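# Lay bench rod in cabinet rack, then set part on it

## Task

Pick up the rod lying on the bench and place it in the cabinet's rack so it spans straight across, midway between the rack's two existing rods, with each of its ends sitting in a notch of the rails; after that, set the part onto that same rack and release everything.

## Robot and tools

Robot: two arms, left_arm and right_arm, each with six revolute joints and a parallel two-finger gripper. The names are labels only and do not match left or right in the camera pictures. Base of left_arm sits at (+0.048, +0.235, 0) m and base of right_arm at (+0.024, -0.225, 0) m, each turned only slightly about z (quat_wxyz (+1.000, 0, 0, +0.020) and (+1.000, 0, 0, -0.012)).

Scene frame: origin on the table surface midway between the arms, +z up, +x pointing away from the robot over the table, +y toward left_arm.

Gripper: the fingers extend along the gripper's +z axis and separate along its y axis. The reported hand point lies between the finger pads, roughly 1 cm short of the fingertips. A wrist camera mount on each gripper adds bulk near the wrist, so leave clearance there.

Tool execute_actions, argument actions: a list holding zero or one item, plus optional pictures (true/false; images come by default).
- Empty list: nothing is commanded; you just get the current state.
- Move: {"rows": [...], "steps": n}. n runs 1 to 15 (default 15); each step lasts 1/30 s. Up to 15 rows; row k is used on step k and the final row is reused for any remaining steps. Every row holds 14 numbers covering both arms even when one stays put: left_arm waist, shoulder, elbow, wrist pitch, wrist yaw, wrist roll, opening, then the same seven for right_arm. The joint numbers are absolute target angles in radians, the same values printed under Joint positions, not offsets. To keep an arm still, repeat its current angles.
- Wait: {"steps": n} with no rows, n up to 300; it returns once n steps have gone by since the previous result, counting your reply time.

Joint ranges per arm (rad): waist -2.618 to 3.054, shoulder 0.000 to 3.142, elbow 0.000 to 3.142, wrist pitch -1.571 to 1.571, wrist yaw -1.571 to 1.571, wrist roll -2.094 to 2.094. True ends may differ by up to 0.036. A call is rejected outright (nothing sent) if some target exceeds a range end by over 0.036 and is also beyond that joint's last reported angle. Targets past the real end get clipped to it, and the result then reports "joint sent to its limit", possibly for an earlier move still running; silence does not prove more travel exists.

Opening: -1 closed to +1 fully open (0.094 m pad gap). grip_measured in the result shows the measured finger opening on that same scale; away from the extremes the fingers go to where grip_measured would equal your number. To hold something, command about 0.03 below its grip_measured reading; a smaller margin holds more gently. Readings carry a fixed per-gripper error of about 1 mm. Pad force tops out near 50 to 62 N; very thin parts are squeezed less.

Speed: each joint's commanded target is kept within a set distance of its measured angle every step (rad: waist 0.202, shoulder 0.258, elbow 0.238, wrist pitch 0.573, wrist yaw and roll 0.522), and all of an arm's targets are pulled back if they would move its hand more than 70 mm from where it is. Big moves therefore take several steps or calls. Between calls, arms keep heading for the last row sent until motion nearly stops or a step is HELD; after that only a new action resumes travel. The simulation keeps running while you think and type.

Results: a state line `left_arm: …` | `right_arm: …` with each hand's end_effector_position (m) and end_effector_quat_wxyz in the scene frame; positions can be inaccurate, especially at long reach. Joint positions and Joint velocities list each arm's six joints (rad, rad/s) then the pad gap (m, m/s). Joint torques follow the joint order without the gripper; they include offsets, friction and noise, so treat them as rough. "joint command not followed" means a clearance check altered or blocked some joint targets; HELD marks steps on which your row was partly or wholly not sent. MOTOR HOT appears from 75 °C; at 90 °C that arm halts for 10 s, and at 100 °C it goes limp and drops; such stops show as OVER-TEMPERATURE FAULT. Holding loads heats motors, so do not linger while carrying.

Tool zoom_image: camera is "cam_head_left" or "cam_head_right" (each 504x504); region is [x0, y0, x1, y1] in pixels with (0, 0) at top-left, no larger than 504 by 504. It enlarges that area of the latest picture.

Tool read_manual: section "licences" (default) returns URDF licence text; moves nothing.

Tool finished_scene: argument scene (integer, 1 or 2) closes that scene for good and checks the goal, which must hold when checked; the next scene's task comes back in the result.

Avoid: pushing or knocking anything off the table, letting the two arms collide or press on each other, dropping or slamming objects, and shoving hard. Brief external tugs may hit a held object or bump loose ones, so grip firmly and check the result after moves.

Each tool is called after "Emit:" as name([rows], argument=value, ...), one row to a line, values as JSON.

## Session

Emit:
execute_actions(actions=[])

Scene clock: 0.00 s of 5400.00 s.
left_arm: end_effector_position=(+0.2879, +0.3499, +0.2464) grip_measured=+1.000 end_effector_quat_wxyz=(+0.445, +0.485, +0.500, +0.562) | right_arm: end_effector_position=(+0.5206, -0.1962, +0.3977) grip_measured=+1.000 end_effector_quat_wxyz=(+0.361, -0.152, +0.690, -0.609)
Joint positions: left_arm=[0.916 0.508 0.233 0.318 0.825 1.64  0.094] | right_arm=[ 0.423  1.821  1.672  0.154  1.219 -1.256  0.094]
Joint velocities: left_arm=[-0.017 -0.002  0.007  0.022 -0.007 -0.022  0.   ] | right_arm=[-0.012  0.002  0.002  0.037 -0.037 -0.007  0.   ]
Joint torques (N m, as the arm reports them, + toward a larger angle): no reading

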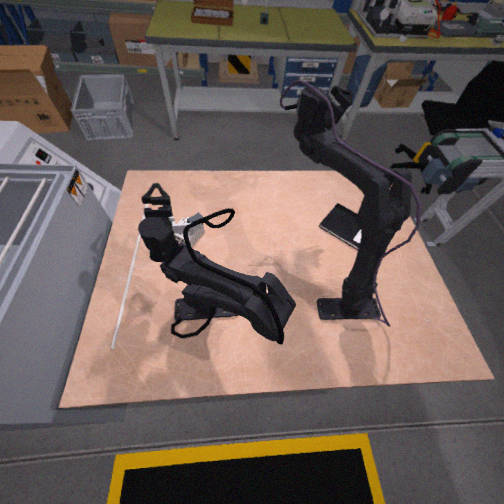

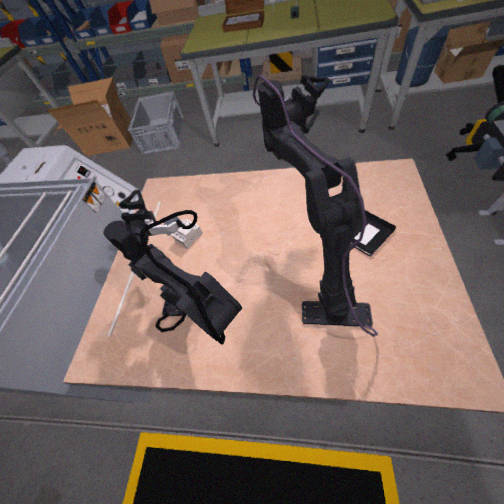

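Emit:
execute_actions([
  {"rows":[[-0.4,0.8,1.0,-1,0,1,0.5,-0.3,1.5,1.672,0.154,1.219,-1.256,1]]},
], pictures=false)

Emit:
execute_actions([
  {"steps":25},
])

Emit:
zoom_image(camera="cam_head_right", region=[0, 160, 100, 260])

Emit:
zoom_image(camera="cam_head_left", region=[0, 150, 70, 220])

Emit:
zoom_image(camera="cam_head_left", region=[70, 180, 250, 360])

Scene clock: 5.80 s of 5400.00 s.
left_arm: end_effector_position=(+0.3048, +0.1955, +0.2576) grip_measured=+0.502 end_effector_quat_wxyz=(+0.396, +0.503, +0.748, +0.173) | right_arm: end_effector_position=(+0.3819, -0.4320, +0.5043) grip_measured=+1.000 end_effector_quat_wxyz=(+0.283, +0.103, +0.667, -0.682)
Joint positions: left_arm=[-0.166  0.804  0.991 -0.863  0.043  1.038  0.071] | right_arm=[-0.088  1.543  1.66   0.136  1.209 -1.262  0.094]
Joint velocities: left_arm=[-2.156  0.002  0.002 -0.901 -0.183 -0.168  0.001] | right_arm=[-1.653 -0.281 -0.002  0.037 -0.007  0.037  0.   ]
Joint torques (N m, as the arm reports them, + toward a larger angle): left_arm=[ 0.33 -0.78  9.2   1.92 -0.05 -0.21] | right_arm=[-0.33 -8.6   6.31  1.18 -0.06  0.05]
Steps of this call (steps 1 to 90: nothing new was sent; then 2.30 s passed at rest; steps 91 to 105: all 15 steps of this action). Readings (joint positions):
91: left_arm=[0.877 0.539 0.271 0.232 0.748 1.563] | right_arm=[0.416 1.814 1.670 0.151 1.214 -1.257]
92: left_arm=[0.803 0.620 0.344 0.120 0.647 1.463] | right_arm=[0.404 1.802 1.664 0.142 1.210 -1.258]
94: left_arm=[0.654 0.764 0.503 -0.099 0.440 1.302] | right_arm=[0.360 1.769 1.660 0.132 1.208 -1.260]
98: left_arm=[0.362 0.825 0.788 -0.547 0.172 1.131] | right_arm=[0.240 1.677 1.660 0.130 1.207 -1.262]
105: the state above

Scene clock: 6.63 s of 5400.00 s.
left_arm: end_effector_position=(+0.2721, +0.1525, +0.2345) grip_measured=+0.502 end_effector_quat_wxyz=(+0.355, +0.586, +0.719, +0.119) | right_arm: end_effector_position=(+0.3178, -0.5016, +0.5111) grip_measured=+1.000 end_effector_quat_wxyz=(+0.208, +0.189, +0.647, -0.709)
Joint positions: left_arm=[-0.391  0.804  0.991 -0.989  0.007  1.014  0.071] | right_arm=[-0.305  1.523  1.66   0.14   1.229 -1.262  0.094]
Joint velocities: left_arm=[-0.012  0.012 -0.012  0.037  0.081 -0.051  0.   ] | right_arm=[-0.012  0.002  0.012 -0.051  0.022 -0.007  0.   ]
Joint torques (N m, as the arm reports them, + toward a larger angle): left_arm=[-0.82 -0.38  8.97  1.76 -0.06 -0.18] | right_arm=[ 0.49 -8.78  6.39  1.25 -0.23  0.06]
Steps of this call (steps 1 to 25: the robot went on to your last target). Readings (joint positions):
1: left_arm=[-0.241 0.804 0.991 -0.892 0.035 1.033] | right_arm=[-0.150 1.535 1.660 0.138 1.209 -1.262]
2: left_arm=[-0.308 0.804 0.991 -0.913 0.033 1.030] | right_arm=[-0.212 1.529 1.660 0.140 1.211 -1.262]
4: left_arm=[-0.379 0.804 0.991 -0.942 0.033 1.025] | right_arm=[-0.302 1.525 1.660 0.140 1.222 -1.262]
8: left_arm=[-0.391 0.804 0.991 -0.973 0.019 1.019] | right_arm=[-0.317 1.523 1.660 0.140 1.230 -1.262]
25: the state above

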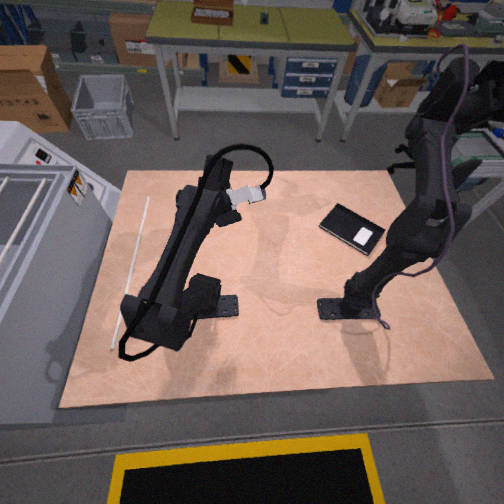

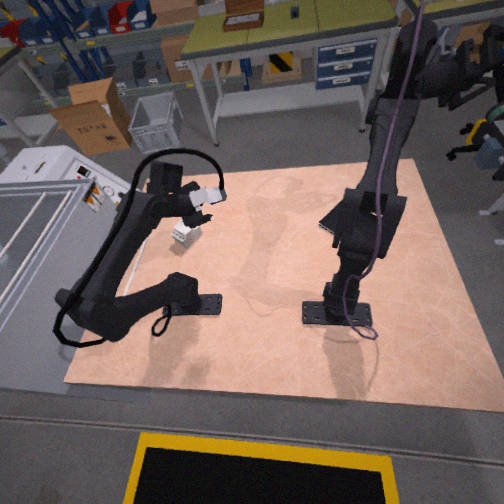

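Region (0, 160, 100, 260) of cam_head_right's 504x504 image, scaled by 5.040, with more detail than that image has.

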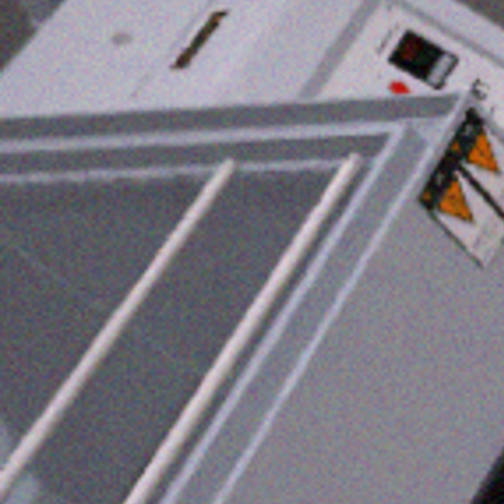

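Region (0, 150, 70, 220) of cam_head_left's 504x504 image, scaled by 7.200, with more detail than that image has.

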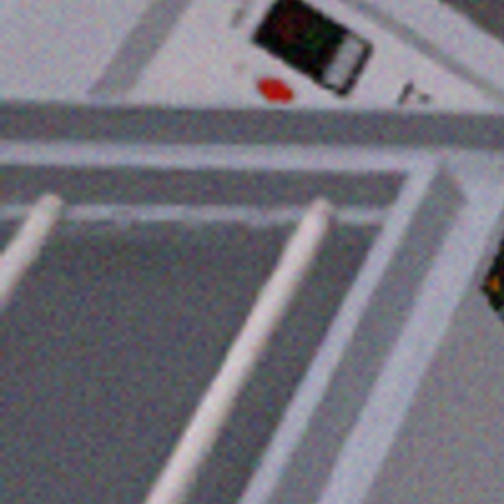

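Region (70, 180, 250, 360) of cam_head_left's 504x504 image, scaled by 2.800, with more detail than that image has.

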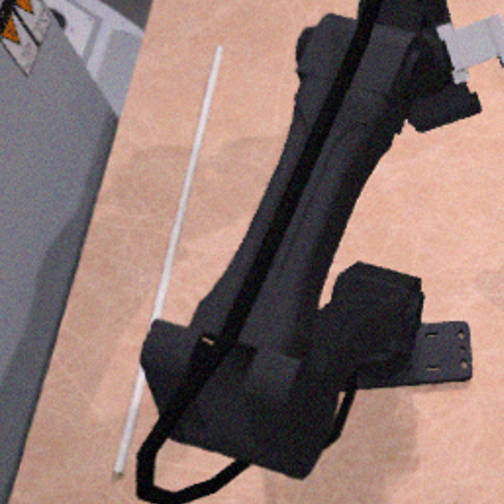

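Emit:
execute_actions([
  {"rows":[[0.906,1.2,1.3,-1.4,0,0.96,0.5,-0.3,1.5,1.672,0.154,1.219,-1.256,1]]},
], pictures=false)

Emit:
execute_actions([
  {"steps":8},
], pictures=false)

Emit:
execute_actions([
  {"rows":[[0.906,1.72,1.3,-1.15,0,0.96,0.5,-0.3,1.5,1.672,0.154,1.219,-1.256,1]]},
], pictures=false)

Emit:
execute_actions([
  {"rows":[[0.906,1.73,1.28,-1.1,0,0.96,0.5,-0.3,1.5,1.672,0.154,1.219,-1.256,1],[0.906,1.74,1.265,-1.07,0,0.96,0.5,-0.3,1.5,1.672,0.154,1.219,-1.256,1],[0.906,1.75,1.25,-1.04,0,0.96,0.5,-0.3,1.5,1.672,0.154,1.219,-1.256,1],[0.906,1.76,1.235,-1.01,0,0.96,0.5,-0.3,1.5,1.672,0.154,1.219,-1.256,1],[0.906,1.77,1.22,-0.985,0,0.96,0.5,-0.3,1.5,1.672,0.154,1.219,-1.256,1],[0.906,1.78,1.205,-0.96,0,0.96,0.5,-0.3,1.5,1.672,0.154,1.219,-1.256,1],[0.906,1.785,1.19,-0.935,0,0.96,0.5,-0.3,1.5,1.672,0.154,1.219,-1.256,1],[0.906,1.79,1.175,-0.91,0,0.96,0.5,-0.3,1.5,1.672,0.154,1.219,-1.256,1],[0.906,1.795,1.16,-0.89,0,0.96,0.5,-0.3,1.5,1.672,0.154,1.219,-1.256,1],[0.906,1.8,1.15,-0.88,0,0.96,0.5,-0.3,1.5,1.672,0.154,1.219,-1.256,1],[0.906,1.805,1.14,-0.87,0,0.96,0.5,-0.3,1.5,1.672,0.154,1.219,-1.256,1],[0.906,1.81,1.13,-0.865,0,0.96,0.5,-0.3,1.5,1.672,0.154,1.219,-1.256,1],[0.906,1.815,1.12,-0.865,0,0.96,0.5,-0.3,1.5,1.672,0.154,1.219,-1.256,1],[0.906,1.82,1.11,-0.865,0,0.96,0.5,-0.3,1.5,1.672,0.154,1.219,-1.256,1],[0.906,1.825,1.1,-0.865,0,0.96,0.5,-0.3,1.5,1.672,0.154,1.219,-1.256,1]]},
], pictures=false)

Emit:
execute_actions([
  {"steps":20},
])

Emit:
zoom_image(camera="cam_head_left", region=[80, 190, 230, 310])

Emit:
zoom_image(camera="cam_head_right", region=[120, 160, 240, 280])

Scene clock: 33.97 s of 5400.00 s.
left_arm: end_effector_position=(+0.2269, +0.3933, +0.1997) grip_measured=+0.502 end_effector_quat_wxyz=(+0.088, +0.126, +0.983, +0.100) | right_arm: end_effector_position=(+0.3178, -0.5016, +0.5111) grip_measured=+1.000 end_effector_quat_wxyz=(+0.208, +0.189, +0.647, -0.709)
Joint positions: left_arm=[ 0.678  1.232  1.281 -1.353 -0.002  0.972  0.071] | right_arm=[-0.305  1.523  1.66   0.14   1.229 -1.262  0.094]
Joint velocities: left_arm=[ 2.117  0.002  0.012 -0.125 -0.095 -0.022  0.   ] | right_arm=[-0.017 -0.017  0.002 -0.007  0.022  0.037  0.   ]
Joint torques (N m, as the arm reports them, + toward a larger angle): left_arm=[-0.25 -5.44  9.5   0.71  0.02 -0.12] | right_arm=[ 0.47 -8.91  6.4   1.22 -0.23  0.07]
Steps of this call (steps 1 to 15: the robot went on to your last target; steps 16 to 90: nothing new was sent; then 23.83 s passed at rest; steps 91 to 105: all 15 steps of this action). Readings (joint positions):
91: left_arm=[-0.356 0.840 1.033 -1.063 0.020 1.010] | right_arm=[-0.305 1.523 1.660 0.140 1.229 -1.262]
92: left_arm=[-0.284 0.911 1.111 -1.158 0.019 1.004] | right_arm=[-0.305 1.523 1.660 0.140 1.229 -1.262]
94: left_arm=[-0.137 1.068 1.242 -1.232 0.016 0.993] | right_arm=[-0.305 1.523 1.660 0.140 1.229 -1.262]
98: left_arm=[0.152 1.229 1.281 -1.283 0.009 0.979] | right_arm=[-0.305 1.523 1.660 0.140 1.229 -1.262]
105: the state above

Scene clock: 34.23 s of 5400.00 s.
left_arm: end_effector_position=(+0.1815, +0.4254, +0.1981) grip_measured=+0.502 end_effector_quat_wxyz=(+0.063, +0.012, +0.993, +0.102) | right_arm: end_effector_position=(+0.3178, -0.5016, +0.5111) grip_measured=+1.000 end_effector_quat_wxyz=(+0.208, +0.189, +0.647, -0.709)
Joint positions: left_arm=[ 0.903  1.232  1.281 -1.38  -0.014  0.969  0.071] | right_arm=[-0.305  1.523  1.66   0.14   1.229 -1.262  0.094]
Joint velocities: left_arm=[-0.032 -0.007  0.002 -0.066  0.007 -0.066 -0.001] | right_arm=[ 0.007  0.007 -0.002 -0.037 -0.022  0.022  0.   ]
Joint torques (N m, as the arm reports them, + toward a larger angle): left_arm=[ 0.04 -5.27  9.5   0.88  0.14 -0.13] | right_arm=[ 0.49 -8.86  6.4   1.22 -0.22  0.06]
Steps of this call (steps 1 to 8: the robot went on to your last target). Readings (joint positions):
1: left_arm=[0.753 1.232 1.281 -1.356 -0.002 0.972] | right_arm=[-0.305 1.523 1.660 0.140 1.229 -1.262]
2: left_arm=[0.821 1.232 1.281 -1.359 -0.005 0.971] | right_arm=[-0.305 1.523 1.660 0.140 1.229 -1.262]
4: left_arm=[0.894 1.232 1.281 -1.367 -0.014 0.970] | right_arm=[-0.305 1.523 1.660 0.140 1.229 -1.262]
8: the state above

Scene clock: 34.73 s of 5400.00 s.
left_arm: end_effector_position=(+0.2208, +0.4796, +0.0732) grip_measured=+0.502 end_effector_quat_wxyz=(-0.022, +0.013, +0.999, -0.019) | right_arm: end_effector_position=(+0.3178, -0.5016, +0.5111) grip_measured=+1.000 end_effector_quat_wxyz=(+0.208, +0.189, +0.647, -0.709)
Joint positions: left_arm=[ 0.903  1.756  1.288 -1.16  -0.014  0.969  0.071] | right_arm=[-0.305  1.523  1.66   0.14   1.229 -1.262  0.094]
Joint velocities: left_arm=[-0.007 -0.232 -0.002 -0.007 -0.051 -0.007 -0.   ] | right_arm=[-0.012  0.022 -0.017 -0.037 -0.022  0.007  0.   ]
Joint torques (N m, as the arm reports them, + toward a larger angle): left_arm=[ 0.13 -8.86  8.3   0.48  0.12 -0.12] | right_arm=[ 0.43 -8.89  6.38  1.23 -0.22  0.06]
Steps of this call (steps 1 to 15: all 15 steps of this action). Readings (joint positions):
1: left_arm=[0.903 1.250 1.283 -1.374 -0.014 0.969] | right_arm=[-0.305 1.523 1.660 0.140 1.229 -1.262]
2: left_arm=[0.903 1.286 1.290 -1.353 -0.014 0.969] | right_arm=[-0.305 1.523 1.660 0.140 1.229 -1.262]
4: left_arm=[0.903 1.403 1.295 -1.292 -0.014 0.969] | right_arm=[-0.305 1.523 1.660 0.140 1.229 -1.262]
8: left_arm=[0.903 1.692 1.295 -1.195 -0.014 0.969] | right_arm=[-0.305 1.523 1.660 0.140 1.229 -1.262]
15: the state above

Scene clock: 35.23 s of 5400.00 s.
left_arm: end_effector_position=(+0.2245, +0.4847, +0.0179) grip_measured=+0.502 end_effector_quat_wxyz=(-0.012, +0.013, +1.000, -0.004) | right_arm: end_effector_position=(+0.3178, -0.5016, +0.5111) grip_measured=+1.000 end_effector_quat_wxyz=(+0.208, +0.189, +0.647, -0.709)
Joint positions: left_arm=[ 0.903  1.815  1.13  -0.907 -0.014  0.969  0.071] | right_arm=[-0.305  1.523  1.66   0.14   1.229 -1.262  0.094]
Joint velocities: left_arm=[-0.007  0.125 -0.266  0.198  0.007 -0.022 -0.   ] | right_arm=[-0.012 -0.002 -0.007 -0.007 -0.081  0.051  0.   ]
Joint torques (N m, as the arm reports them, + toward a larger angle): left_arm=[ 0.2  -7.25  5.72  0.54  0.11 -0.12] | right_arm=[ 0.45 -8.89  6.4   1.22 -0.24  0.06]
Steps of this call (steps 1 to 15: all 15 steps of this action). Readings (joint positions):
1: left_arm=[0.903 1.750 1.288 -1.156 -0.014 0.969] | right_arm=[-0.305 1.523 1.660 0.140 1.229 -1.262]
2: left_arm=[0.903 1.748 1.288 -1.146 -0.014 0.969] | right_arm=[-0.305 1.523 1.660 0.140 1.229 -1.262]
4: left_arm=[0.903 1.748 1.277 -1.105 -0.014 0.969] | right_arm=[-0.305 1.523 1.660 0.140 1.229 -1.262]
8: left_arm=[0.903 1.761 1.223 -1.013 -0.014 0.969] | right_arm=[-0.305 1.523 1.660 0.140 1.229 -1.262]
15: the state above

Scene clock: 35.90 s of 5400.00 s.
left_arm: end_effector_position=(+0.2246, +0.4848, +0.0114) grip_measured=+0.502 end_effector_quat_wxyz=(-0.011, +0.013, +1.000, -0.003) | right_arm: end_effector_position=(+0.3178, -0.5016, +0.5111) grip_measured=+1.000 end_effector_quat_wxyz=(+0.208, +0.189, +0.647, -0.709)
Joint positions: left_arm=[ 0.903  1.824  1.113 -0.877 -0.014  0.969  0.071] | right_arm=[-0.305  1.523  1.66   0.14   1.229 -1.262  0.094]
Joint velocities: left_arm=[ 0.012 -0.012 -0.007 -0.051 -0.051 -0.007 -0.001] | right_arm=[ 0.012 -0.032 -0.002 -0.022  0.037  0.022  0.   ]
Joint torques (N m, as the arm reports them, + toward a larger angle): left_arm=[ 0.13 -7.44  5.69  0.58  0.1  -0.11] | right_arm=[ 0.45 -8.87  6.36  1.21 -0.23  0.06]
Steps of this call (steps 1 to 20: the robot went on to your last target). Readings (joint positions):
1: left_arm=[0.903 1.819 1.122 -0.902 -0.014 0.969] | right_arm=[-0.305 1.523 1.660 0.140 1.229 -1.262]
2: left_arm=[0.903 1.822 1.116 -0.899 -0.014 0.969] | right_arm=[-0.305 1.523 1.660 0.140 1.229 -1.262]
4: left_arm=[0.903 1.824 1.113 -0.895 -0.014 0.969] | right_arm=[-0.305 1.523 1.660 0.140 1.229 -1.262]
8: left_arm=[0.903 1.824 1.113 -0.883 -0.014 0.969] | right_arm=[-0.305 1.523 1.660 0.140 1.229 -1.262]
20: the state above

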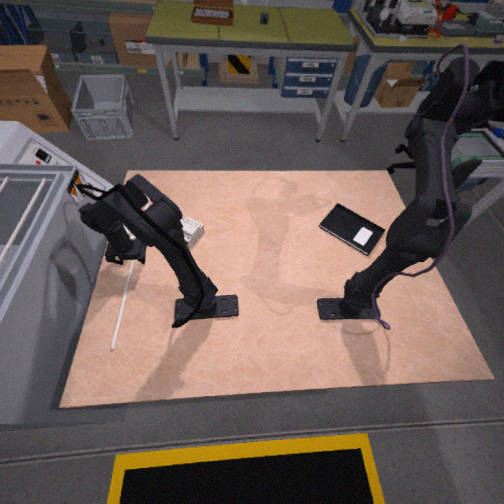

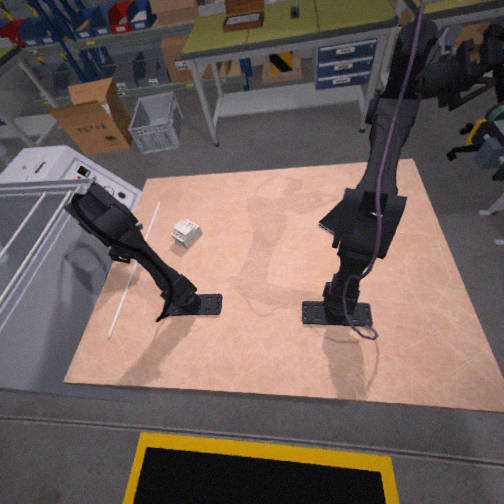

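Region (80, 190, 230, 310) of cam_head_left's 504x504 image, scaled by 3.360, with more detail than that image has; it fills the top 403 rows of this view, and the rest is white.

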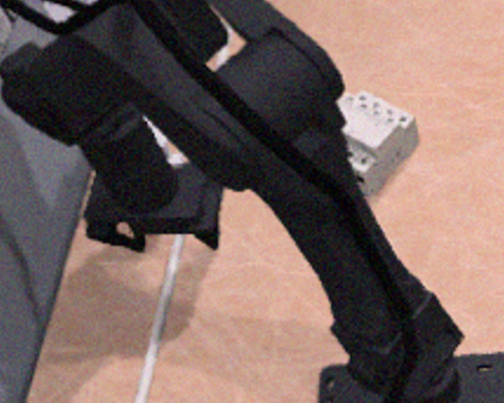

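Region (120, 160, 240, 280) of cam_head_right's 504x504 image, scaled by 4.200, with more detail than that image has.

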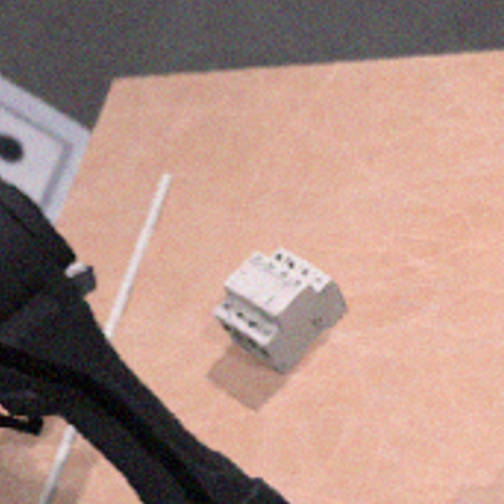

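Emit:
execute_actions([
  {"rows":[[0.906,1.825,1.1,-0.865,0,0.96,-0.6,-0.3,1.5,1.672,0.154,1.219,-1.256,1],[0.906,1.825,1.1,-0.865,0,0.96,-0.6,-0.3,1.5,1.672,0.154,1.219,-1.256,1],[0.906,1.825,1.1,-0.865,0,0.96,-0.6,-0.3,1.5,1.672,0.154,1.219,-1.256,1],[0.906,1.825,1.1,-0.865,0,0.96,-0.6,-0.3,1.5,1.672,0.154,1.219,-1.256,1],[0.906,1.825,1.1,-0.865,0,0.96,-0.7,-0.3,1.5,1.672,0.154,1.219,-1.256,1],[0.906,1.825,1.1,-0.865,0,0.96,-0.76,-0.3,1.5,1.672,0.154,1.219,-1.256,1],[0.906,1.825,1.1,-0.865,0,0.96,-0.88,-0.3,1.5,1.672,0.154,1.219,-1.256,1]]},
], pictures=false)

Emit:
execute_actions([
  {"rows":[[0.906,1.8,1.11,-0.89,0,0.96,-0.88,-0.3,1.5,1.672,0.154,1.219,-1.256,1],[0.906,1.77,1.11,-0.92,0,0.96,-0.88,-0.3,1.5,1.672,0.154,1.219,-1.256,1],[0.906,1.74,1.11,-0.95,0,0.97,-0.88,-0.3,1.5,1.672,0.154,1.219,-1.256,1],[0.906,1.71,1.11,-0.98,0,0.99,-0.88,-0.3,1.5,1.672,0.154,1.219,-1.256,1],[0.92,1.68,1.11,-1.01,0,1.02,-0.88,-0.3,1.5,1.672,0.154,1.219,-1.256,1],[0.94,1.65,1.11,-1.04,0,1.05,-0.88,-0.3,1.5,1.672,0.154,1.219,-1.256,1],[0.97,1.62,1.11,-1.07,0,1.08,-0.88,-0.3,1.5,1.672,0.154,1.219,-1.256,1],[1.0,1.59,1.11,-1.1,0,1.11,-0.88,-0.3,1.5,1.672,0.154,1.219,-1.256,1],[1.03,1.56,1.11,-1.13,0,1.14,-0.88,-0.3,1.5,1.672,0.154,1.219,-1.256,1],[1.06,1.53,1.11,-1.16,0,1.17,-0.88,-0.3,1.5,1.672,0.154,1.219,-1.256,1],[1.09,1.5,1.11,-1.18,0,1.2,-0.88,-0.3,1.5,1.672,0.154,1.219,-1.256,1],[1.12,1.47,1.12,-1.2,0,1.23,-0.88,-0.3,1.5,1.672,0.154,1.219,-1.256,1],[1.15,1.44,1.14,-1.2,0,1.26,-0.88,-0.3,1.5,1.672,0.154,1.219,-1.256,1],[1.18,1.41,1.16,-1.2,0,1.29,-0.88,-0.3,1.5,1.672,0.154,1.219,-1.256,1],[1.21,1.38,1.18,-1.2,0,1.32,-0.88,-0.3,1.5,1.672,0.154,1.219,-1.256,1]]},
], pictures=false)

Emit:
execute_actions([
  {"rows":[[1.24,1.35,1.21,-1.2,-0.02,1.35,-0.88,-0.3,1.5,1.672,0.154,1.219,-1.256,1],[1.27,1.32,1.24,-1.2,-0.04,1.38,-0.88,-0.3,1.5,1.672,0.154,1.219,-1.256,1],[1.3,1.29,1.27,-1.2,-0.06,1.41,-0.88,-0.3,1.5,1.672,0.154,1.219,-1.256,1],[1.32,1.26,1.3,-1.2,-0.07,1.43,-0.88,-0.3,1.5,1.672,0.154,1.219,-1.256,1],[1.34,1.23,1.33,-1.2,-0.08,1.45,-0.88,-0.3,1.5,1.672,0.154,1.219,-1.256,1],[1.34,1.2,1.36,-1.2,-0.09,1.46,-0.88,-0.3,1.5,1.672,0.154,1.219,-1.256,1],[1.34,1.17,1.39,-1.2,-0.1,1.46,-0.88,-0.3,1.5,1.672,0.154,1.219,-1.256,1],[1.34,1.14,1.42,-1.2,-0.11,1.46,-0.88,-0.3,1.5,1.672,0.154,1.219,-1.256,1],[1.34,1.12,1.45,-1.2,-0.11,1.46,-0.88,-0.3,1.5,1.672,0.154,1.219,-1.256,1],[1.34,1.1,1.48,-1.2,-0.11,1.46,-0.88,-0.3,1.5,1.672,0.154,1.219,-1.256,1],[1.34,1.1,1.51,-1.2,-0.11,1.46,-0.88,-0.3,1.5,1.672,0.154,1.219,-1.256,1],[1.34,1.1,1.54,-1.2,-0.11,1.46,-0.88,-0.3,1.5,1.672,0.154,1.219,-1.256,1],[1.34,1.1,1.57,-1.2,-0.11,1.46,-0.88,-0.3,1.5,1.672,0.154,1.219,-1.256,1],[1.34,1.1,1.6,-1.2,-0.11,1.46,-0.88,-0.3,1.5,1.672,0.154,1.219,-1.256,1],[1.34,1.1,1.63,-1.2,-0.11,1.46,-0.88,-0.3,1.5,1.672,0.154,1.219,-1.256,1]]},
])

Scene clock: 67.13 s of 5400.00 s.
left_arm: end_effector_position=(+0.2248, +0.4850, +0.0114) grip_measured=-0.824 end_effector_quat_wxyz=(-0.011, +0.012, +1.000, -0.003) | right_arm: end_effector_position=(+0.3178, -0.5016, +0.5111) grip_measured=+1.000 end_effector_quat_wxyz=(+0.208, +0.189, +0.647, -0.709)
Joint positions: left_arm=[ 0.903  1.824  1.113 -0.876 -0.014  0.968  0.008] | right_arm=[-0.305  1.523  1.66   0.14   1.229 -1.262  0.094]
Joint velocities: left_arm=[-0.017  0.007 -0.012 -0.081  0.007  0.037  0.   ] | right_arm=[-0.007  0.012 -0.002  0.066  0.007 -0.022  0.   ]
Joint torques (N m, as the arm reports them, + toward a larger angle): left_arm=[ 0.07 -7.4   5.89  0.6   0.1  -0.1 ] | right_arm=[ 0.53 -8.88  6.39  1.22 -0.24  0.06]
Steps of this call (steps 1 to 15: the robot went on to your last target; steps 16 to 90: nothing new was sent; then 27.73 s passed at rest; steps 91 to 105: all 15 steps of this action). Readings (joint positions):
91: left_arm=[0.903 1.824 1.113 -0.877 -0.014 0.968] | right_arm=[-0.305 1.523 1.660 0.140 1.229 -1.262]
92: left_arm=[0.903 1.824 1.113 -0.877 -0.014 0.968] | right_arm=[-0.305 1.523 1.660 0.140 1.229 -1.262]
94: left_arm=[0.903 1.824 1.113 -0.877 -0.014 0.968] | right_arm=[-0.305 1.523 1.660 0.140 1.229 -1.262]
98: left_arm=[0.903 1.824 1.113 -0.876 -0.014 0.968] | right_arm=[-0.305 1.523 1.660 0.140 1.229 -1.262]
105: the state above

Scene clock: 67.63 s of 5400.00 s.
left_arm: end_effector_position=(+0.1421, +0.4824, +0.1090) grip_measured=-0.824 end_effector_quat_wxyz=(+0.014, -0.001, +0.999, +0.046) | right_arm: end_effector_position=(+0.3178, -0.5016, +0.5111) grip_measured=+1.000 end_effector_quat_wxyz=(+0.208, +0.189, +0.647, -0.709)
Joint positions: left_arm=[ 1.158  1.457  1.119 -1.136 -0.007  1.196  0.008] | right_arm=[-0.305  1.523  1.66   0.14   1.229 -1.262  0.094]
Joint velocities: left_arm=[ 0.818 -0.74   0.173 -0.447 -0.022  0.725 -0.   ] | right_arm=[-0.007  0.007  0.002 -0.007 -0.007  0.007  0.   ]
Joint torques (N m, as the arm reports them, + toward a larger angle): left_arm=[ 0.12 -7.16 12.13  0.81  0.06  0.05] | right_arm=[ 0.48 -8.87  6.39  1.22 -0.23  0.07]
Steps of this call (steps 1 to 15: all 15 steps of this action). Readings (joint positions):
1: left_arm=[0.903 1.824 1.113 -0.876 -0.014 0.968] | right_arm=[-0.305 1.523 1.660 0.140 1.229 -1.262]
2: left_arm=[0.903 1.822 1.113 -0.878 -0.014 0.968] | right_arm=[-0.305 1.523 1.660 0.140 1.229 -1.262]
4: left_arm=[0.903 1.802 1.113 -0.900 -0.014 0.970] | right_arm=[-0.305 1.523 1.660 0.140 1.229 -1.262]
8: left_arm=[0.934 1.686 1.113 -0.981 -0.007 1.023] | right_arm=[-0.305 1.523 1.660 0.140 1.229 -1.262]
15: the state above

Scene clock: 68.13 s of 5400.00 s.
left_arm: end_effector_position=(+0.0837, +0.5115, +0.3513) grip_measured=-0.824 end_effector_quat_wxyz=(+0.022, +0.011, +0.912, +0.410) | right_arm: end_effector_position=(+0.3178, -0.5016, +0.5111) grip_measured=+1.000 end_effector_quat_wxyz=(+0.208, +0.189, +0.647, -0.709)
Joint positions: left_arm=[ 1.335  1.102  1.561 -1.188 -0.098  1.442  0.008] | right_arm=[-0.305  1.523  1.66   0.14   1.229 -1.262  0.094]
Joint velocities: left_arm=[ 0.012 -0.002  0.857 -0.037  0.022  0.168  0.001] | right_arm=[-0.002 -0.007 -0.007 -0.081  0.066  0.081  0.   ]
Joint torques (N m, as the arm reports them, + toward a larger angle): left_arm=[ 0.34 -1.7   8.71  1.89 -0.12  0.03] | right_arm=[ 0.49 -8.84  6.39  1.22 -0.24  0.07]
Steps of this call (steps 1 to 15: all 15 steps of this action). Readings (joint positions):
1: left_arm=[1.187 1.431 1.130 -1.152 -0.009 1.224] | right_arm=[-0.305 1.523 1.660 0.140 1.229 -1.262]
2: left_arm=[1.216 1.406 1.149 -1.165 -0.014 1.252] | right_arm=[-0.305 1.523 1.660 0.140 1.229 -1.262]
4: left_arm=[1.272 1.353 1.201 -1.179 -0.030 1.309] | right_arm=[-0.305 1.523 1.660 0.140 1.229 -1.262]
8: left_arm=[1.334 1.231 1.330 -1.180 -0.074 1.391] | right_arm=[-0.305 1.523 1.660 0.140 1.229 -1.262]
15: the state above

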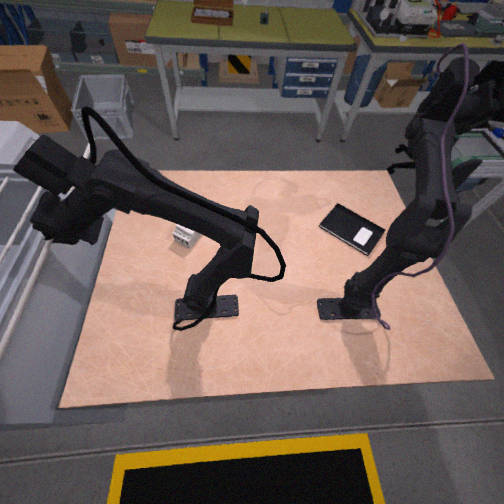

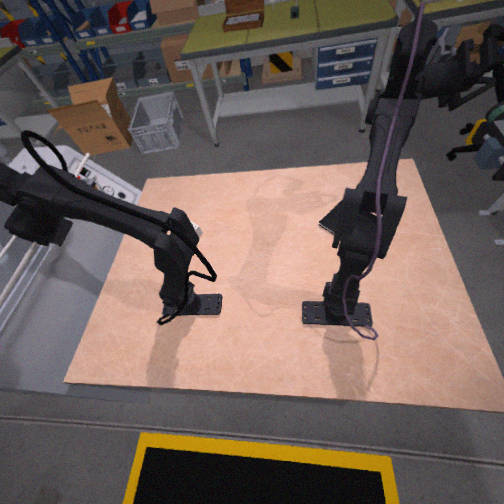

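Emit:
execute_actions([
  {"rows":[[1.34,1.13,1.66,-1.18,-0.11,1.46,-0.88,-0.3,1.5,1.672,0.154,1.219,-1.256,1],[1.34,1.17,1.69,-1.16,-0.11,1.46,-0.88,-0.3,1.5,1.672,0.154,1.219,-1.256,1],[1.34,1.21,1.72,-1.14,-0.11,1.46,-0.88,-0.3,1.5,1.672,0.154,1.219,-1.256,1],[1.34,1.25,1.75,-1.12,-0.11,1.46,-0.88,-0.3,1.5,1.672,0.154,1.219,-1.256,1],[1.34,1.29,1.78,-1.1,-0.11,1.46,-0.88,-0.3,1.5,1.672,0.154,1.219,-1.256,1],[1.34,1.33,1.81,-1.08,-0.11,1.46,-0.88,-0.3,1.5,1.672,0.154,1.219,-1.256,1],[1.34,1.37,1.84,-1.06,-0.11,1.46,-0.88,-0.3,1.5,1.672,0.154,1.219,-1.256,1],[1.34,1.41,1.87,-1.04,-0.11,1.46,-0.88,-0.3,1.5,1.672,0.154,1.219,-1.256,1],[1.34,1.45,1.9,-1.02,-0.11,1.46,-0.88,-0.3,1.5,1.672,0.154,1.219,-1.256,1],[1.34,1.49,1.93,-1.0,-0.11,1.46,-0.88,-0.3,1.5,1.672,0.154,1.219,-1.256,1],[1.34,1.53,1.96,-0.98,-0.11,1.46,-0.88,-0.3,1.5,1.672,0.154,1.219,-1.256,1],[1.34,1.57,1.99,-0.96,-0.11,1.46,-0.88,-0.3,1.5,1.672,0.154,1.219,-1.256,1],[1.34,1.61,2.02,-0.94,-0.11,1.46,-0.88,-0.3,1.5,1.672,0.154,1.219,-1.256,1],[1.34,1.65,2.05,-0.92,-0.11,1.46,-0.88,-0.3,1.5,1.672,0.154,1.219,-1.256,1],[1.34,1.69,2.08,-0.9,-0.11,1.46,-0.88,-0.3,1.5,1.672,0.154,1.219,-1.256,1]]},
], pictures=false)

Emit:
execute_actions([
  {"rows":[[1.34,1.73,2.11,-0.88,-0.11,1.46,-0.88,-0.3,1.5,1.672,0.154,1.219,-1.256,1],[1.34,1.77,2.14,-0.86,-0.11,1.46,-0.88,-0.3,1.5,1.672,0.154,1.219,-1.256,1],[1.34,1.81,2.16,-0.84,-0.11,1.46,-0.88,-0.3,1.5,1.672,0.154,1.219,-1.256,1],[1.34,1.85,2.18,-0.83,-0.11,1.46,-0.88,-0.3,1.5,1.672,0.154,1.219,-1.256,1],[1.34,1.885,2.2,-0.83,-0.11,1.46,-0.88,-0.3,1.5,1.672,0.154,1.219,-1.256,1],[1.34,1.915,2.2,-0.83,-0.11,1.46,-0.88,-0.3,1.5,1.672,0.154,1.219,-1.256,1],[1.34,1.945,2.2,-0.83,-0.11,1.46,-0.88,-0.3,1.5,1.672,0.154,1.219,-1.256,1],[1.34,1.97,2.2,-0.83,-0.11,1.46,-0.88,-0.3,1.5,1.672,0.154,1.219,-1.256,1],[1.34,1.995,2.2,-0.83,-0.11,1.46,-0.88,-0.3,1.5,1.672,0.154,1.219,-1.256,1],[1.34,2.015,2.2,-0.83,-0.11,1.46,-0.88,-0.3,1.5,1.672,0.154,1.219,-1.256,1],[1.34,2.035,2.2,-0.83,-0.11,1.46,-0.88,-0.3,1.5,1.672,0.154,1.219,-1.256,1],[1.34,2.05,2.2,-0.83,-0.11,1.46,-0.88,-0.3,1.5,1.672,0.154,1.219,-1.256,1],[1.34,2.06,2.2,-0.83,-0.11,1.46,-0.88,-0.3,1.5,1.672,0.154,1.219,-1.256,1],[1.34,2.07,2.2,-0.83,-0.11,1.46,-0.88,-0.3,1.5,1.672,0.154,1.219,-1.256,1],[1.34,2.075,2.2,-0.83,-0.11,1.46,-0.88,-0.3,1.5,1.672,0.154,1.219,-1.256,1]]},
], pictures=false)

Emit:
execute_actions([
  {"steps":25},
])

Emit:
zoom_image(camera="cam_head_right", region=[0, 160, 100, 260])

Emit:
zoom_image(camera="cam_head_left", region=[0, 150, 70, 220])

Scene clock: 99.17 s of 5400.00 s.
left_arm: end_effector_position=(+0.1145, +0.6708, +0.3785) grip_measured=-0.824 end_effector_quat_wxyz=(+0.024, +0.014, +0.892, +0.451) | right_arm: end_effector_position=(+0.3178, -0.5016, +0.5111) grip_measured=+1.000 end_effector_quat_wxyz=(+0.208, +0.189, +0.647, -0.709)
Joint positions: left_arm=[ 1.335  1.627  1.993 -1.005 -0.102  1.458  0.008] | right_arm=[-0.305  1.523  1.66   0.14   1.229 -1.262  0.094]
Joint velocities: left_arm=[-0.002  1.194  0.828  0.52  -0.066 -0.051  0.   ] | right_arm=[-0.017 -0.012 -0.002 -0.051 -0.081  0.051  0.   ]
Joint torques (N m, as the arm reports them, + toward a larger angle): left_arm=[ 0.4  -7.09 10.95  2.36 -0.13  0.04] | right_arm=[ 0.47 -8.88  6.39  1.21 -0.23  0.06]
Steps of this call (steps 1 to 30: the robot went on to your last target; steps 31 to 90: nothing new was sent; then 27.53 s passed at rest; steps 91 to 105: all 15 steps of this action). Readings (joint positions):
91: left_arm=[1.335 1.104 1.609 -1.206 -0.102 1.457] | right_arm=[-0.305 1.523 1.660 0.140 1.229 -1.262]
92: left_arm=[1.335 1.113 1.620 -1.209 -0.102 1.457] | right_arm=[-0.305 1.523 1.660 0.140 1.229 -1.262]
94: left_arm=[1.335 1.158 1.671 -1.205 -0.102 1.458] | right_arm=[-0.305 1.523 1.660 0.140 1.229 -1.262]
98: left_arm=[1.335 1.314 1.797 -1.141 -0.102 1.458] | right_arm=[-0.305 1.523 1.660 0.140 1.229 -1.262]
105: the state above

Scene clock: 99.67 s of 5400.00 s.
left_arm: end_effector_position=(+0.1389, +0.7941, +0.2530) grip_measured=-0.824 end_effector_quat_wxyz=(+0.013, +0.019, +0.921, +0.388) | right_arm: end_effector_position=(+0.3178, -0.5016, +0.5111) grip_measured=+1.000 end_effector_quat_wxyz=(+0.208, +0.189, +0.647, -0.709)
Joint positions: left_arm=[ 1.335  2.088  2.165 -0.856 -0.102  1.458  0.008] | right_arm=[-0.305  1.523  1.66   0.14   1.229 -1.262  0.094]
Joint velocities: left_arm=[-0.002  0.481  0.012 -0.037 -0.022 -0.139 -0.001] | right_arm=[ 0.012 -0.022 -0.007  0.022 -0.037 -0.007  0.   ]
Joint torques (N m, as the arm reports them, + toward a larger angle): left_arm=[  0.33 -13.9   11.55   2.17  -0.13  -0.02] | right_arm=[ 0.48 -8.88  6.41  1.21 -0.23  0.07]
Steps of this call (steps 1 to 15: all 15 steps of this action). Readings (joint positions):
1: left_arm=[1.335 1.669 2.022 -0.987 -0.102 1.458] | right_arm=[-0.305 1.523 1.660 0.140 1.229 -1.262]
2: left_arm=[1.335 1.710 2.052 -0.968 -0.102 1.458] | right_arm=[-0.305 1.523 1.660 0.140 1.229 -1.262]
4: left_arm=[1.335 1.788 2.105 -0.927 -0.102 1.458] | right_arm=[-0.305 1.523 1.660 0.140 1.229 -1.262]
8: left_arm=[1.335 1.919 2.163 -0.868 -0.102 1.458] | right_arm=[-0.305 1.523 1.660 0.140 1.229 -1.262]
15: the state above

Scene clock: 100.50 s of 5400.00 s.
left_arm: end_effector_position=(+0.1396, +0.7972, +0.2407) grip_measured=-0.824 end_effector_quat_wxyz=(+0.011, +0.019, +0.925, +0.378) | right_arm: end_effector_position=(+0.3178, -0.5016, +0.5111) grip_measured=+1.000 end_effector_quat_wxyz=(+0.208, +0.189, +0.647, -0.709)
Joint positions: left_arm=[ 1.335  2.111  2.165 -0.854 -0.102  1.458  0.008] | right_arm=[-0.305  1.523  1.66   0.14   1.229 -1.262  0.094]
Joint velocities: left_arm=[ 0.017 -0.002  0.007 -0.037 -0.081 -0.037 -0.001] | right_arm=[ 0.002 -0.012 -0.002 -0.022 -0.007  0.007  0.   ]
Joint torques (N m, as the arm reports them, + toward a larger angle): left_arm=[  0.26 -13.68  11.64   2.13  -0.13   0.04] | right_arm=[ 0.44 -8.91  6.37  1.22 -0.24  0.07]
Steps of this call (steps 1 to 25: the robot went on to your last target). Readings (joint positions):
1: left_arm=[1.335 2.102 2.165 -0.856 -0.102 1.458] | right_arm=[-0.305 1.523 1.660 0.140 1.229 -1.262]
2: left_arm=[1.335 2.111 2.165 -0.856 -0.102 1.458] | right_arm=[-0.305 1.523 1.660 0.140 1.229 -1.262]
4: left_arm=[1.335 2.117 2.165 -0.856 -0.102 1.458] | right_arm=[-0.305 1.523 1.660 0.140 1.229 -1.262]
8: left_arm=[1.335 2.111 2.165 -0.854 -0.102 1.458] | right_arm=[-0.305 1.523 1.660 0.140 1.229 -1.262]
25: the state above

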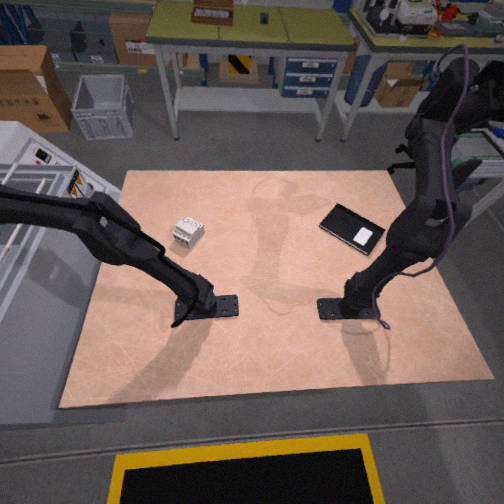

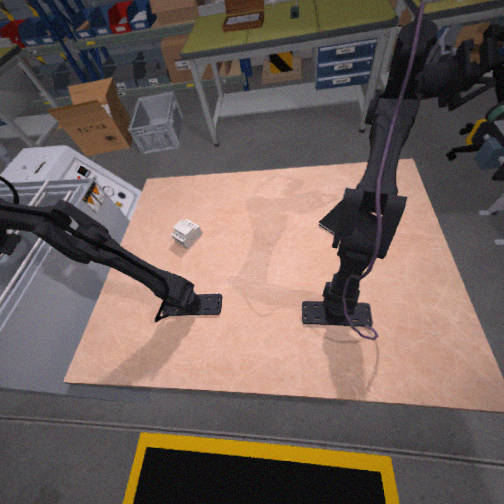

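Region (0, 160, 100, 260) of cam_head_right's 504x504 image, scaled by 5.040, with more detail than that image has.

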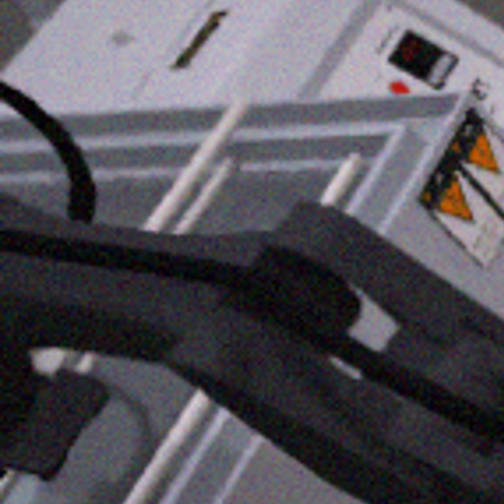

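Region (0, 150, 70, 220) of cam_head_left's 504x504 image, scaled by 7.200, with more detail than that image has.

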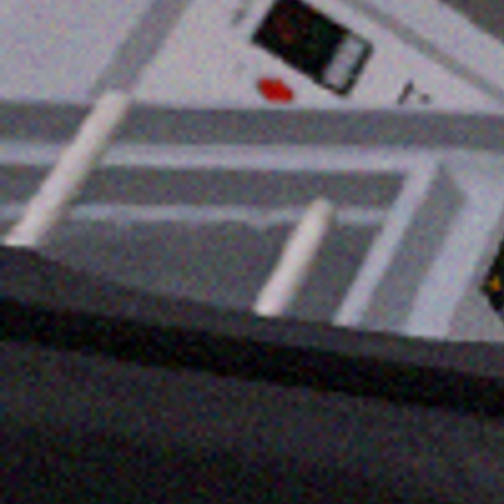

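Emit:
execute_actions([
  {"rows":[[1.343,2.09,2.195,-0.83,-0.11,1.46,-0.88,-0.3,1.5,1.672,0.154,1.219,-1.256,1],[1.346,2.11,2.19,-0.83,-0.11,1.46,-0.88,-0.3,1.5,1.672,0.154,1.219,-1.256,1],[1.35,2.12,2.19,-0.83,-0.11,1.46,-0.88,-0.3,1.5,1.672,0.154,1.219,-1.256,1],[1.355,2.13,2.19,-0.83,-0.11,1.46,-0.88,-0.3,1.5,1.672,0.154,1.219,-1.256,1],[1.355,2.14,2.19,-0.83,-0.11,1.46,-0.88,-0.3,1.5,1.672,0.154,1.219,-1.256,1]]},
])

Emit:
zoom_image(camera="cam_head_right", region=[0,160,100,260])

Emit:
zoom_image(camera="cam_head_left", region=[0,150,70,220])

Scene clock: 134.73 s of 5400.00 s.
left_arm: end_effector_position=(+0.1338, +0.8035, +0.2172) grip_measured=-0.824 end_effector_quat_wxyz=(+0.005, +0.015, +0.933, +0.360) | right_arm: end_effector_position=(+0.3178, -0.5016, +0.5111) grip_measured=+1.000 end_effector_quat_wxyz=(+0.208, +0.189, +0.647, -0.709)
Joint positions: left_arm=[ 1.346  2.154  2.165 -0.851 -0.104  1.458  0.008] | right_arm=[-0.305  1.523  1.66   0.14   1.229 -1.262  0.094]
Joint velocities: left_arm=[ 0.007  0.007  0.007 -0.037 -0.11  -0.037 -0.   ] | right_arm=[-0.012 -0.002  0.012  0.051 -0.066  0.007  0.   ]
Joint torques (N m, as the arm reports them, + toward a larger angle): left_arm=[  0.64 -12.41  10.68   2.05  -0.12   0.02] | right_arm=[ 0.44 -8.9   6.42  1.21 -0.23  0.07]
Steps of this call (steps 1 to 15: the robot went on to your last target; steps 16 to 90: nothing new was sent; then 30.73 s passed at rest; steps 91 to 105: all 15 steps of this action). Readings (joint positions):
91: left_arm=[1.335 2.111 2.165 -0.854 -0.103 1.458] | right_arm=[-0.305 1.523 1.660 0.140 1.229 -1.262]
92: left_arm=[1.335 2.111 2.165 -0.854 -0.103 1.458] | right_arm=[-0.305 1.523 1.660 0.140 1.229 -1.262]
94: left_arm=[1.336 2.113 2.165 -0.854 -0.103 1.458] | right_arm=[-0.305 1.523 1.660 0.140 1.229 -1.262]
98: left_arm=[1.342 2.133 2.165 -0.851 -0.103 1.458] | right_arm=[-0.305 1.523 1.660 0.140 1.229 -1.262]
105: the state above

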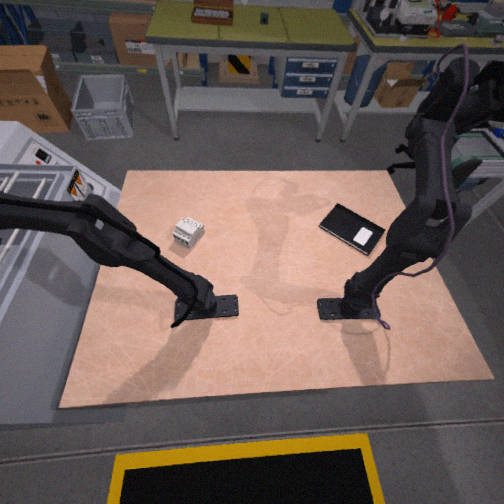

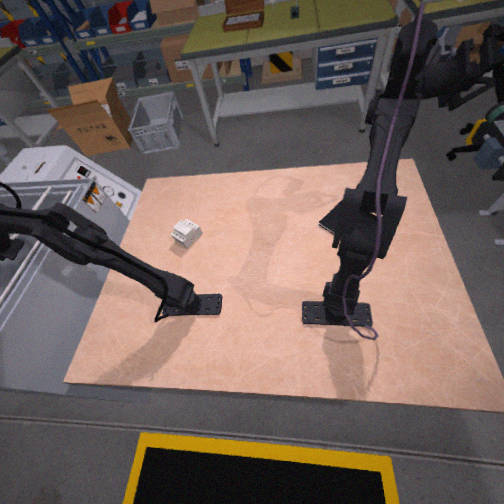

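Region (0, 160, 100, 260) of cam_head_right's 504x504 image, scaled by 5.040, with more detail than that image has.

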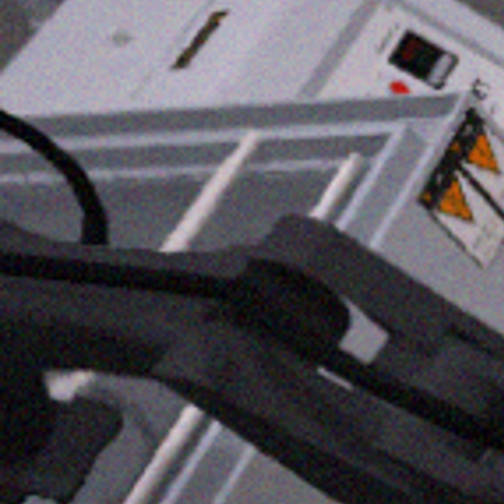

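Region (0, 150, 70, 220) of cam_head_left's 504x504 image, scaled by 7.200, with more detail than that image has.

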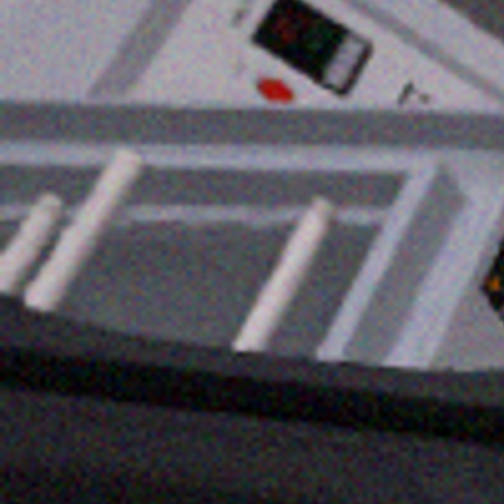

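Emit:
execute_actions([
  {"rows":[[1.355,2.14,2.16,-0.85,-0.11,1.475,-0.88,-0.3,1.5,1.672,0.154,1.219,-1.256,1],[1.355,2.14,2.145,-0.85,-0.11,1.475,-0.88,-0.3,1.5,1.672,0.154,1.219,-1.256,1],[1.355,2.14,2.13,-0.85,-0.11,1.475,-0.88,-0.3,1.5,1.672,0.154,1.219,-1.256,1],[1.355,2.14,2.12,-0.85,-0.11,1.475,-0.88,-0.3,1.5,1.672,0.154,1.219,-1.256,1]]},
])

Emit:
zoom_image(camera="cam_head_right", region=[0,160,100,260])

Emit:
zoom_image(camera="cam_head_left", region=[0,150,70,220])

Scene clock: 142.53 s of 5400.00 s.
left_arm: end_effector_position=(+0.1315, +0.7986, +0.2018) grip_measured=-0.824 end_effector_quat_wxyz=(-0.005, +0.025, +0.939, +0.342) | right_arm: end_effector_position=(+0.3178, -0.5016, +0.5111) grip_measured=+1.000 end_effector_quat_wxyz=(+0.208, +0.189, +0.647, -0.709)
Joint positions: left_arm=[ 1.346  2.154  2.128 -0.853 -0.112  1.479  0.008] | right_arm=[-0.305  1.523  1.66   0.14   1.229 -1.262  0.094]
Joint velocities: left_arm=[-0.012  0.002 -0.002  0.066  0.007 -0.007 -0.001] | right_arm=[-0.002  0.017  0.002 -0.022 -0.037 -0.066  0.   ]
Joint torques (N m, as the arm reports them, + toward a larger angle): left_arm=[  0.76 -12.49   7.75   1.8   -0.06  -0.06] | right_arm=[ 0.46 -8.92  6.35  1.22 -0.23  0.07]
Steps of this call (steps 1 to 15: the robot went on to your last target; steps 16 to 90: nothing new was sent; then 4.30 s passed at rest; steps 91 to 105: all 15 steps of this action). Readings (joint positions):
91: left_arm=[1.346 2.154 2.165 -0.851 -0.104 1.460] | right_arm=[-0.305 1.523 1.660 0.140 1.229 -1.262]
92: left_arm=[1.346 2.154 2.165 -0.851 -0.104 1.462] | right_arm=[-0.305 1.523 1.660 0.140 1.229 -1.262]
94: left_arm=[1.346 2.154 2.155 -0.850 -0.104 1.465] | right_arm=[-0.305 1.523 1.660 0.140 1.229 -1.262]
98: left_arm=[1.346 2.154 2.130 -0.852 -0.108 1.476] | right_arm=[-0.305 1.523 1.660 0.140 1.229 -1.262]
105: the state above

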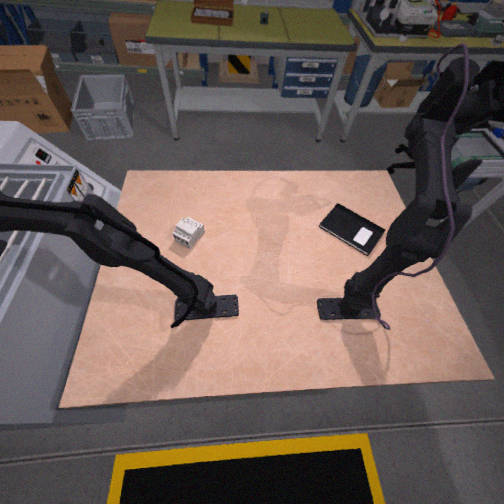

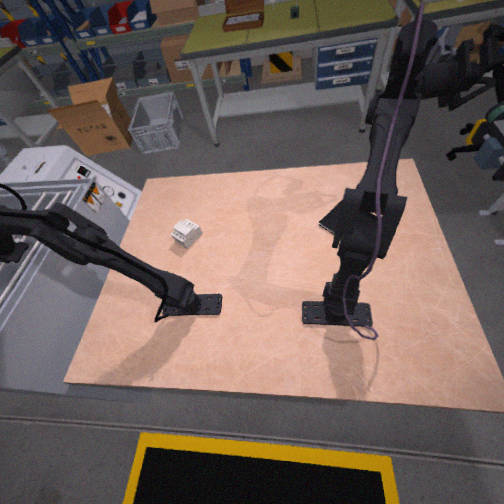

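Region (0, 160, 100, 260) of cam_head_right's 504x504 image, scaled by 5.040, with more detail than that image has.

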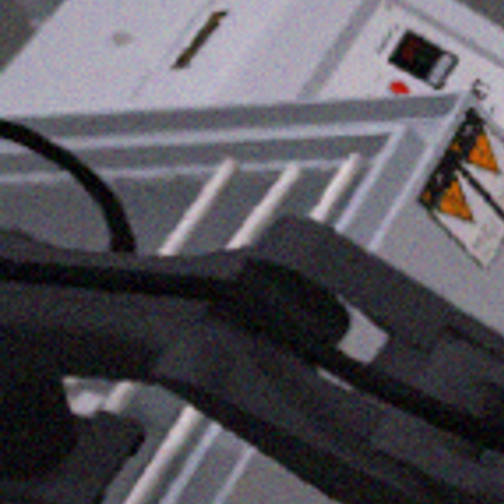

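Region (0, 150, 70, 220) of cam_head_left's 504x504 image, scaled by 7.200, with more detail than that image has.

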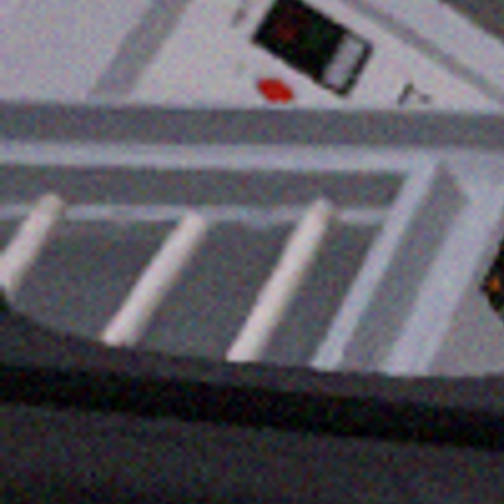

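Emit:
execute_actions([
  {"rows":[[1.35,2.125,2.13,-0.85,-0.11,1.465,-0.88,-0.3,1.5,1.672,0.154,1.219,-1.256,1],[1.35,2.11,2.13,-0.85,-0.11,1.46,-0.88,-0.3,1.5,1.672,0.154,1.219,-1.256,1],[1.35,2.10,2.13,-0.85,-0.11,1.46,-0.88,-0.3,1.5,1.672,0.154,1.219,-1.256,1],[1.35,2.10,2.13,-0.85,-0.11,1.46,-0.88,-0.3,1.5,1.672,0.154,1.219,-1.256,1],[1.34,2.10,2.13,-0.85,-0.11,1.46,-0.88,-0.3,1.5,1.672,0.154,1.219,-1.256,1],[1.33,2.10,2.13,-0.85,-0.11,1.455,-0.88,-0.3,1.5,1.672,0.154,1.219,-1.256,1],[1.318,2.10,2.13,-0.85,-0.11,1.45,-0.88,-0.3,1.5,1.672,0.154,1.219,-1.256,1]]},
])

Emit:
zoom_image(camera="cam_head_right", region=[0,160,100,260])

Emit:
zoom_image(camera="cam_head_left", region=[0,150,70,220])

Scene clock: 153.33 s of 5400.00 s.
left_arm: end_effector_position=(+0.1426, +0.7949, +0.2121) grip_measured=-0.824 end_effector_quat_wxyz=(+0.000, +0.028, +0.936, +0.351) | right_arm: end_effector_position=(+0.3178, -0.5016, +0.5111) grip_measured=+1.000 end_effector_quat_wxyz=(+0.208, +0.189, +0.647, -0.709)
Joint positions: left_arm=[ 1.325  2.135  2.128 -0.854 -0.115  1.467  0.008] | right_arm=[-0.305  1.523  1.66   0.14   1.229 -1.262  0.094]
Joint velocities: left_arm=[-0.002  0.002 -0.002 -0.037  0.007 -0.081 -0.   ] | right_arm=[-0.002  0.007 -0.017 -0.051  0.007  0.037  0.   ]
Joint torques (N m, as the arm reports them, + toward a larger angle): left_arm=[ -0.65 -13.77   8.73   1.81  -0.03  -0.2 ] | right_arm=[ 0.44 -8.88  6.39  1.22 -0.24  0.07]
Steps of this call (steps 1 to 15: the robot went on to your last target; steps 16 to 90: nothing new was sent; then 7.30 s passed at rest; steps 91 to 105: all 15 steps of this action). Readings (joint positions):
91: left_arm=[1.346 2.154 2.128 -0.853 -0.112 1.479] | right_arm=[-0.305 1.523 1.660 0.140 1.229 -1.262]
92: left_arm=[1.346 2.154 2.128 -0.853 -0.112 1.479] | right_arm=[-0.305 1.523 1.660 0.140 1.229 -1.262]
94: left_arm=[1.346 2.151 2.128 -0.854 -0.112 1.479] | right_arm=[-0.305 1.523 1.660 0.140 1.229 -1.262]
98: left_arm=[1.342 2.140 2.128 -0.854 -0.113 1.474] | right_arm=[-0.305 1.523 1.660 0.140 1.229 -1.262]
105: the state above

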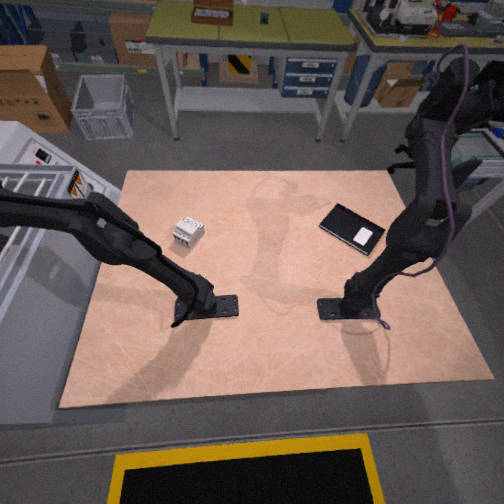

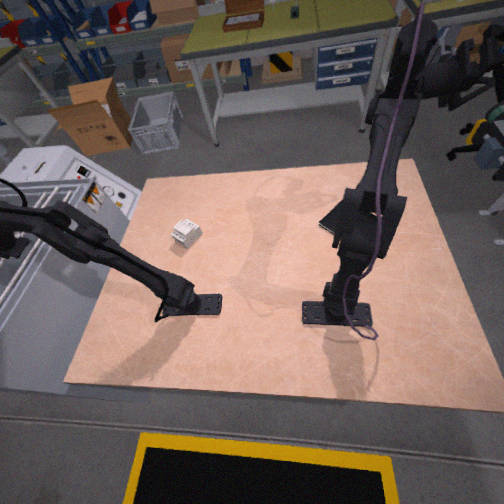

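Region (0, 160, 100, 260) of cam_head_right's 504x504 image, scaled by 5.040, with more detail than that image has.

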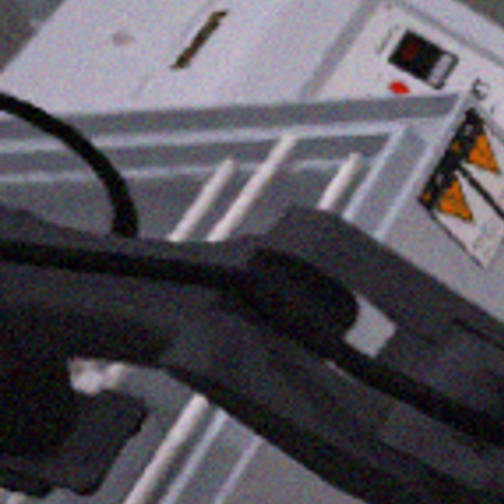

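Region (0, 150, 70, 220) of cam_head_left's 504x504 image, scaled by 7.200, with more detail than that image has.

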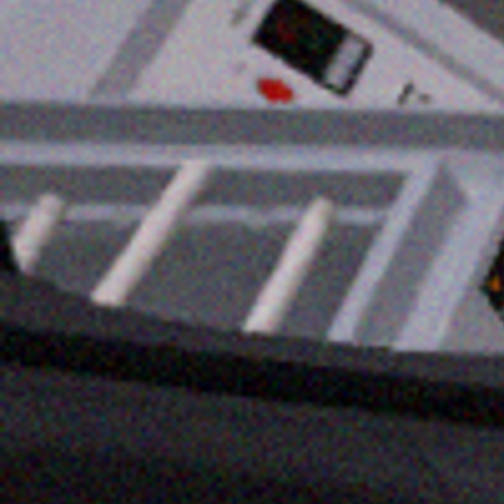

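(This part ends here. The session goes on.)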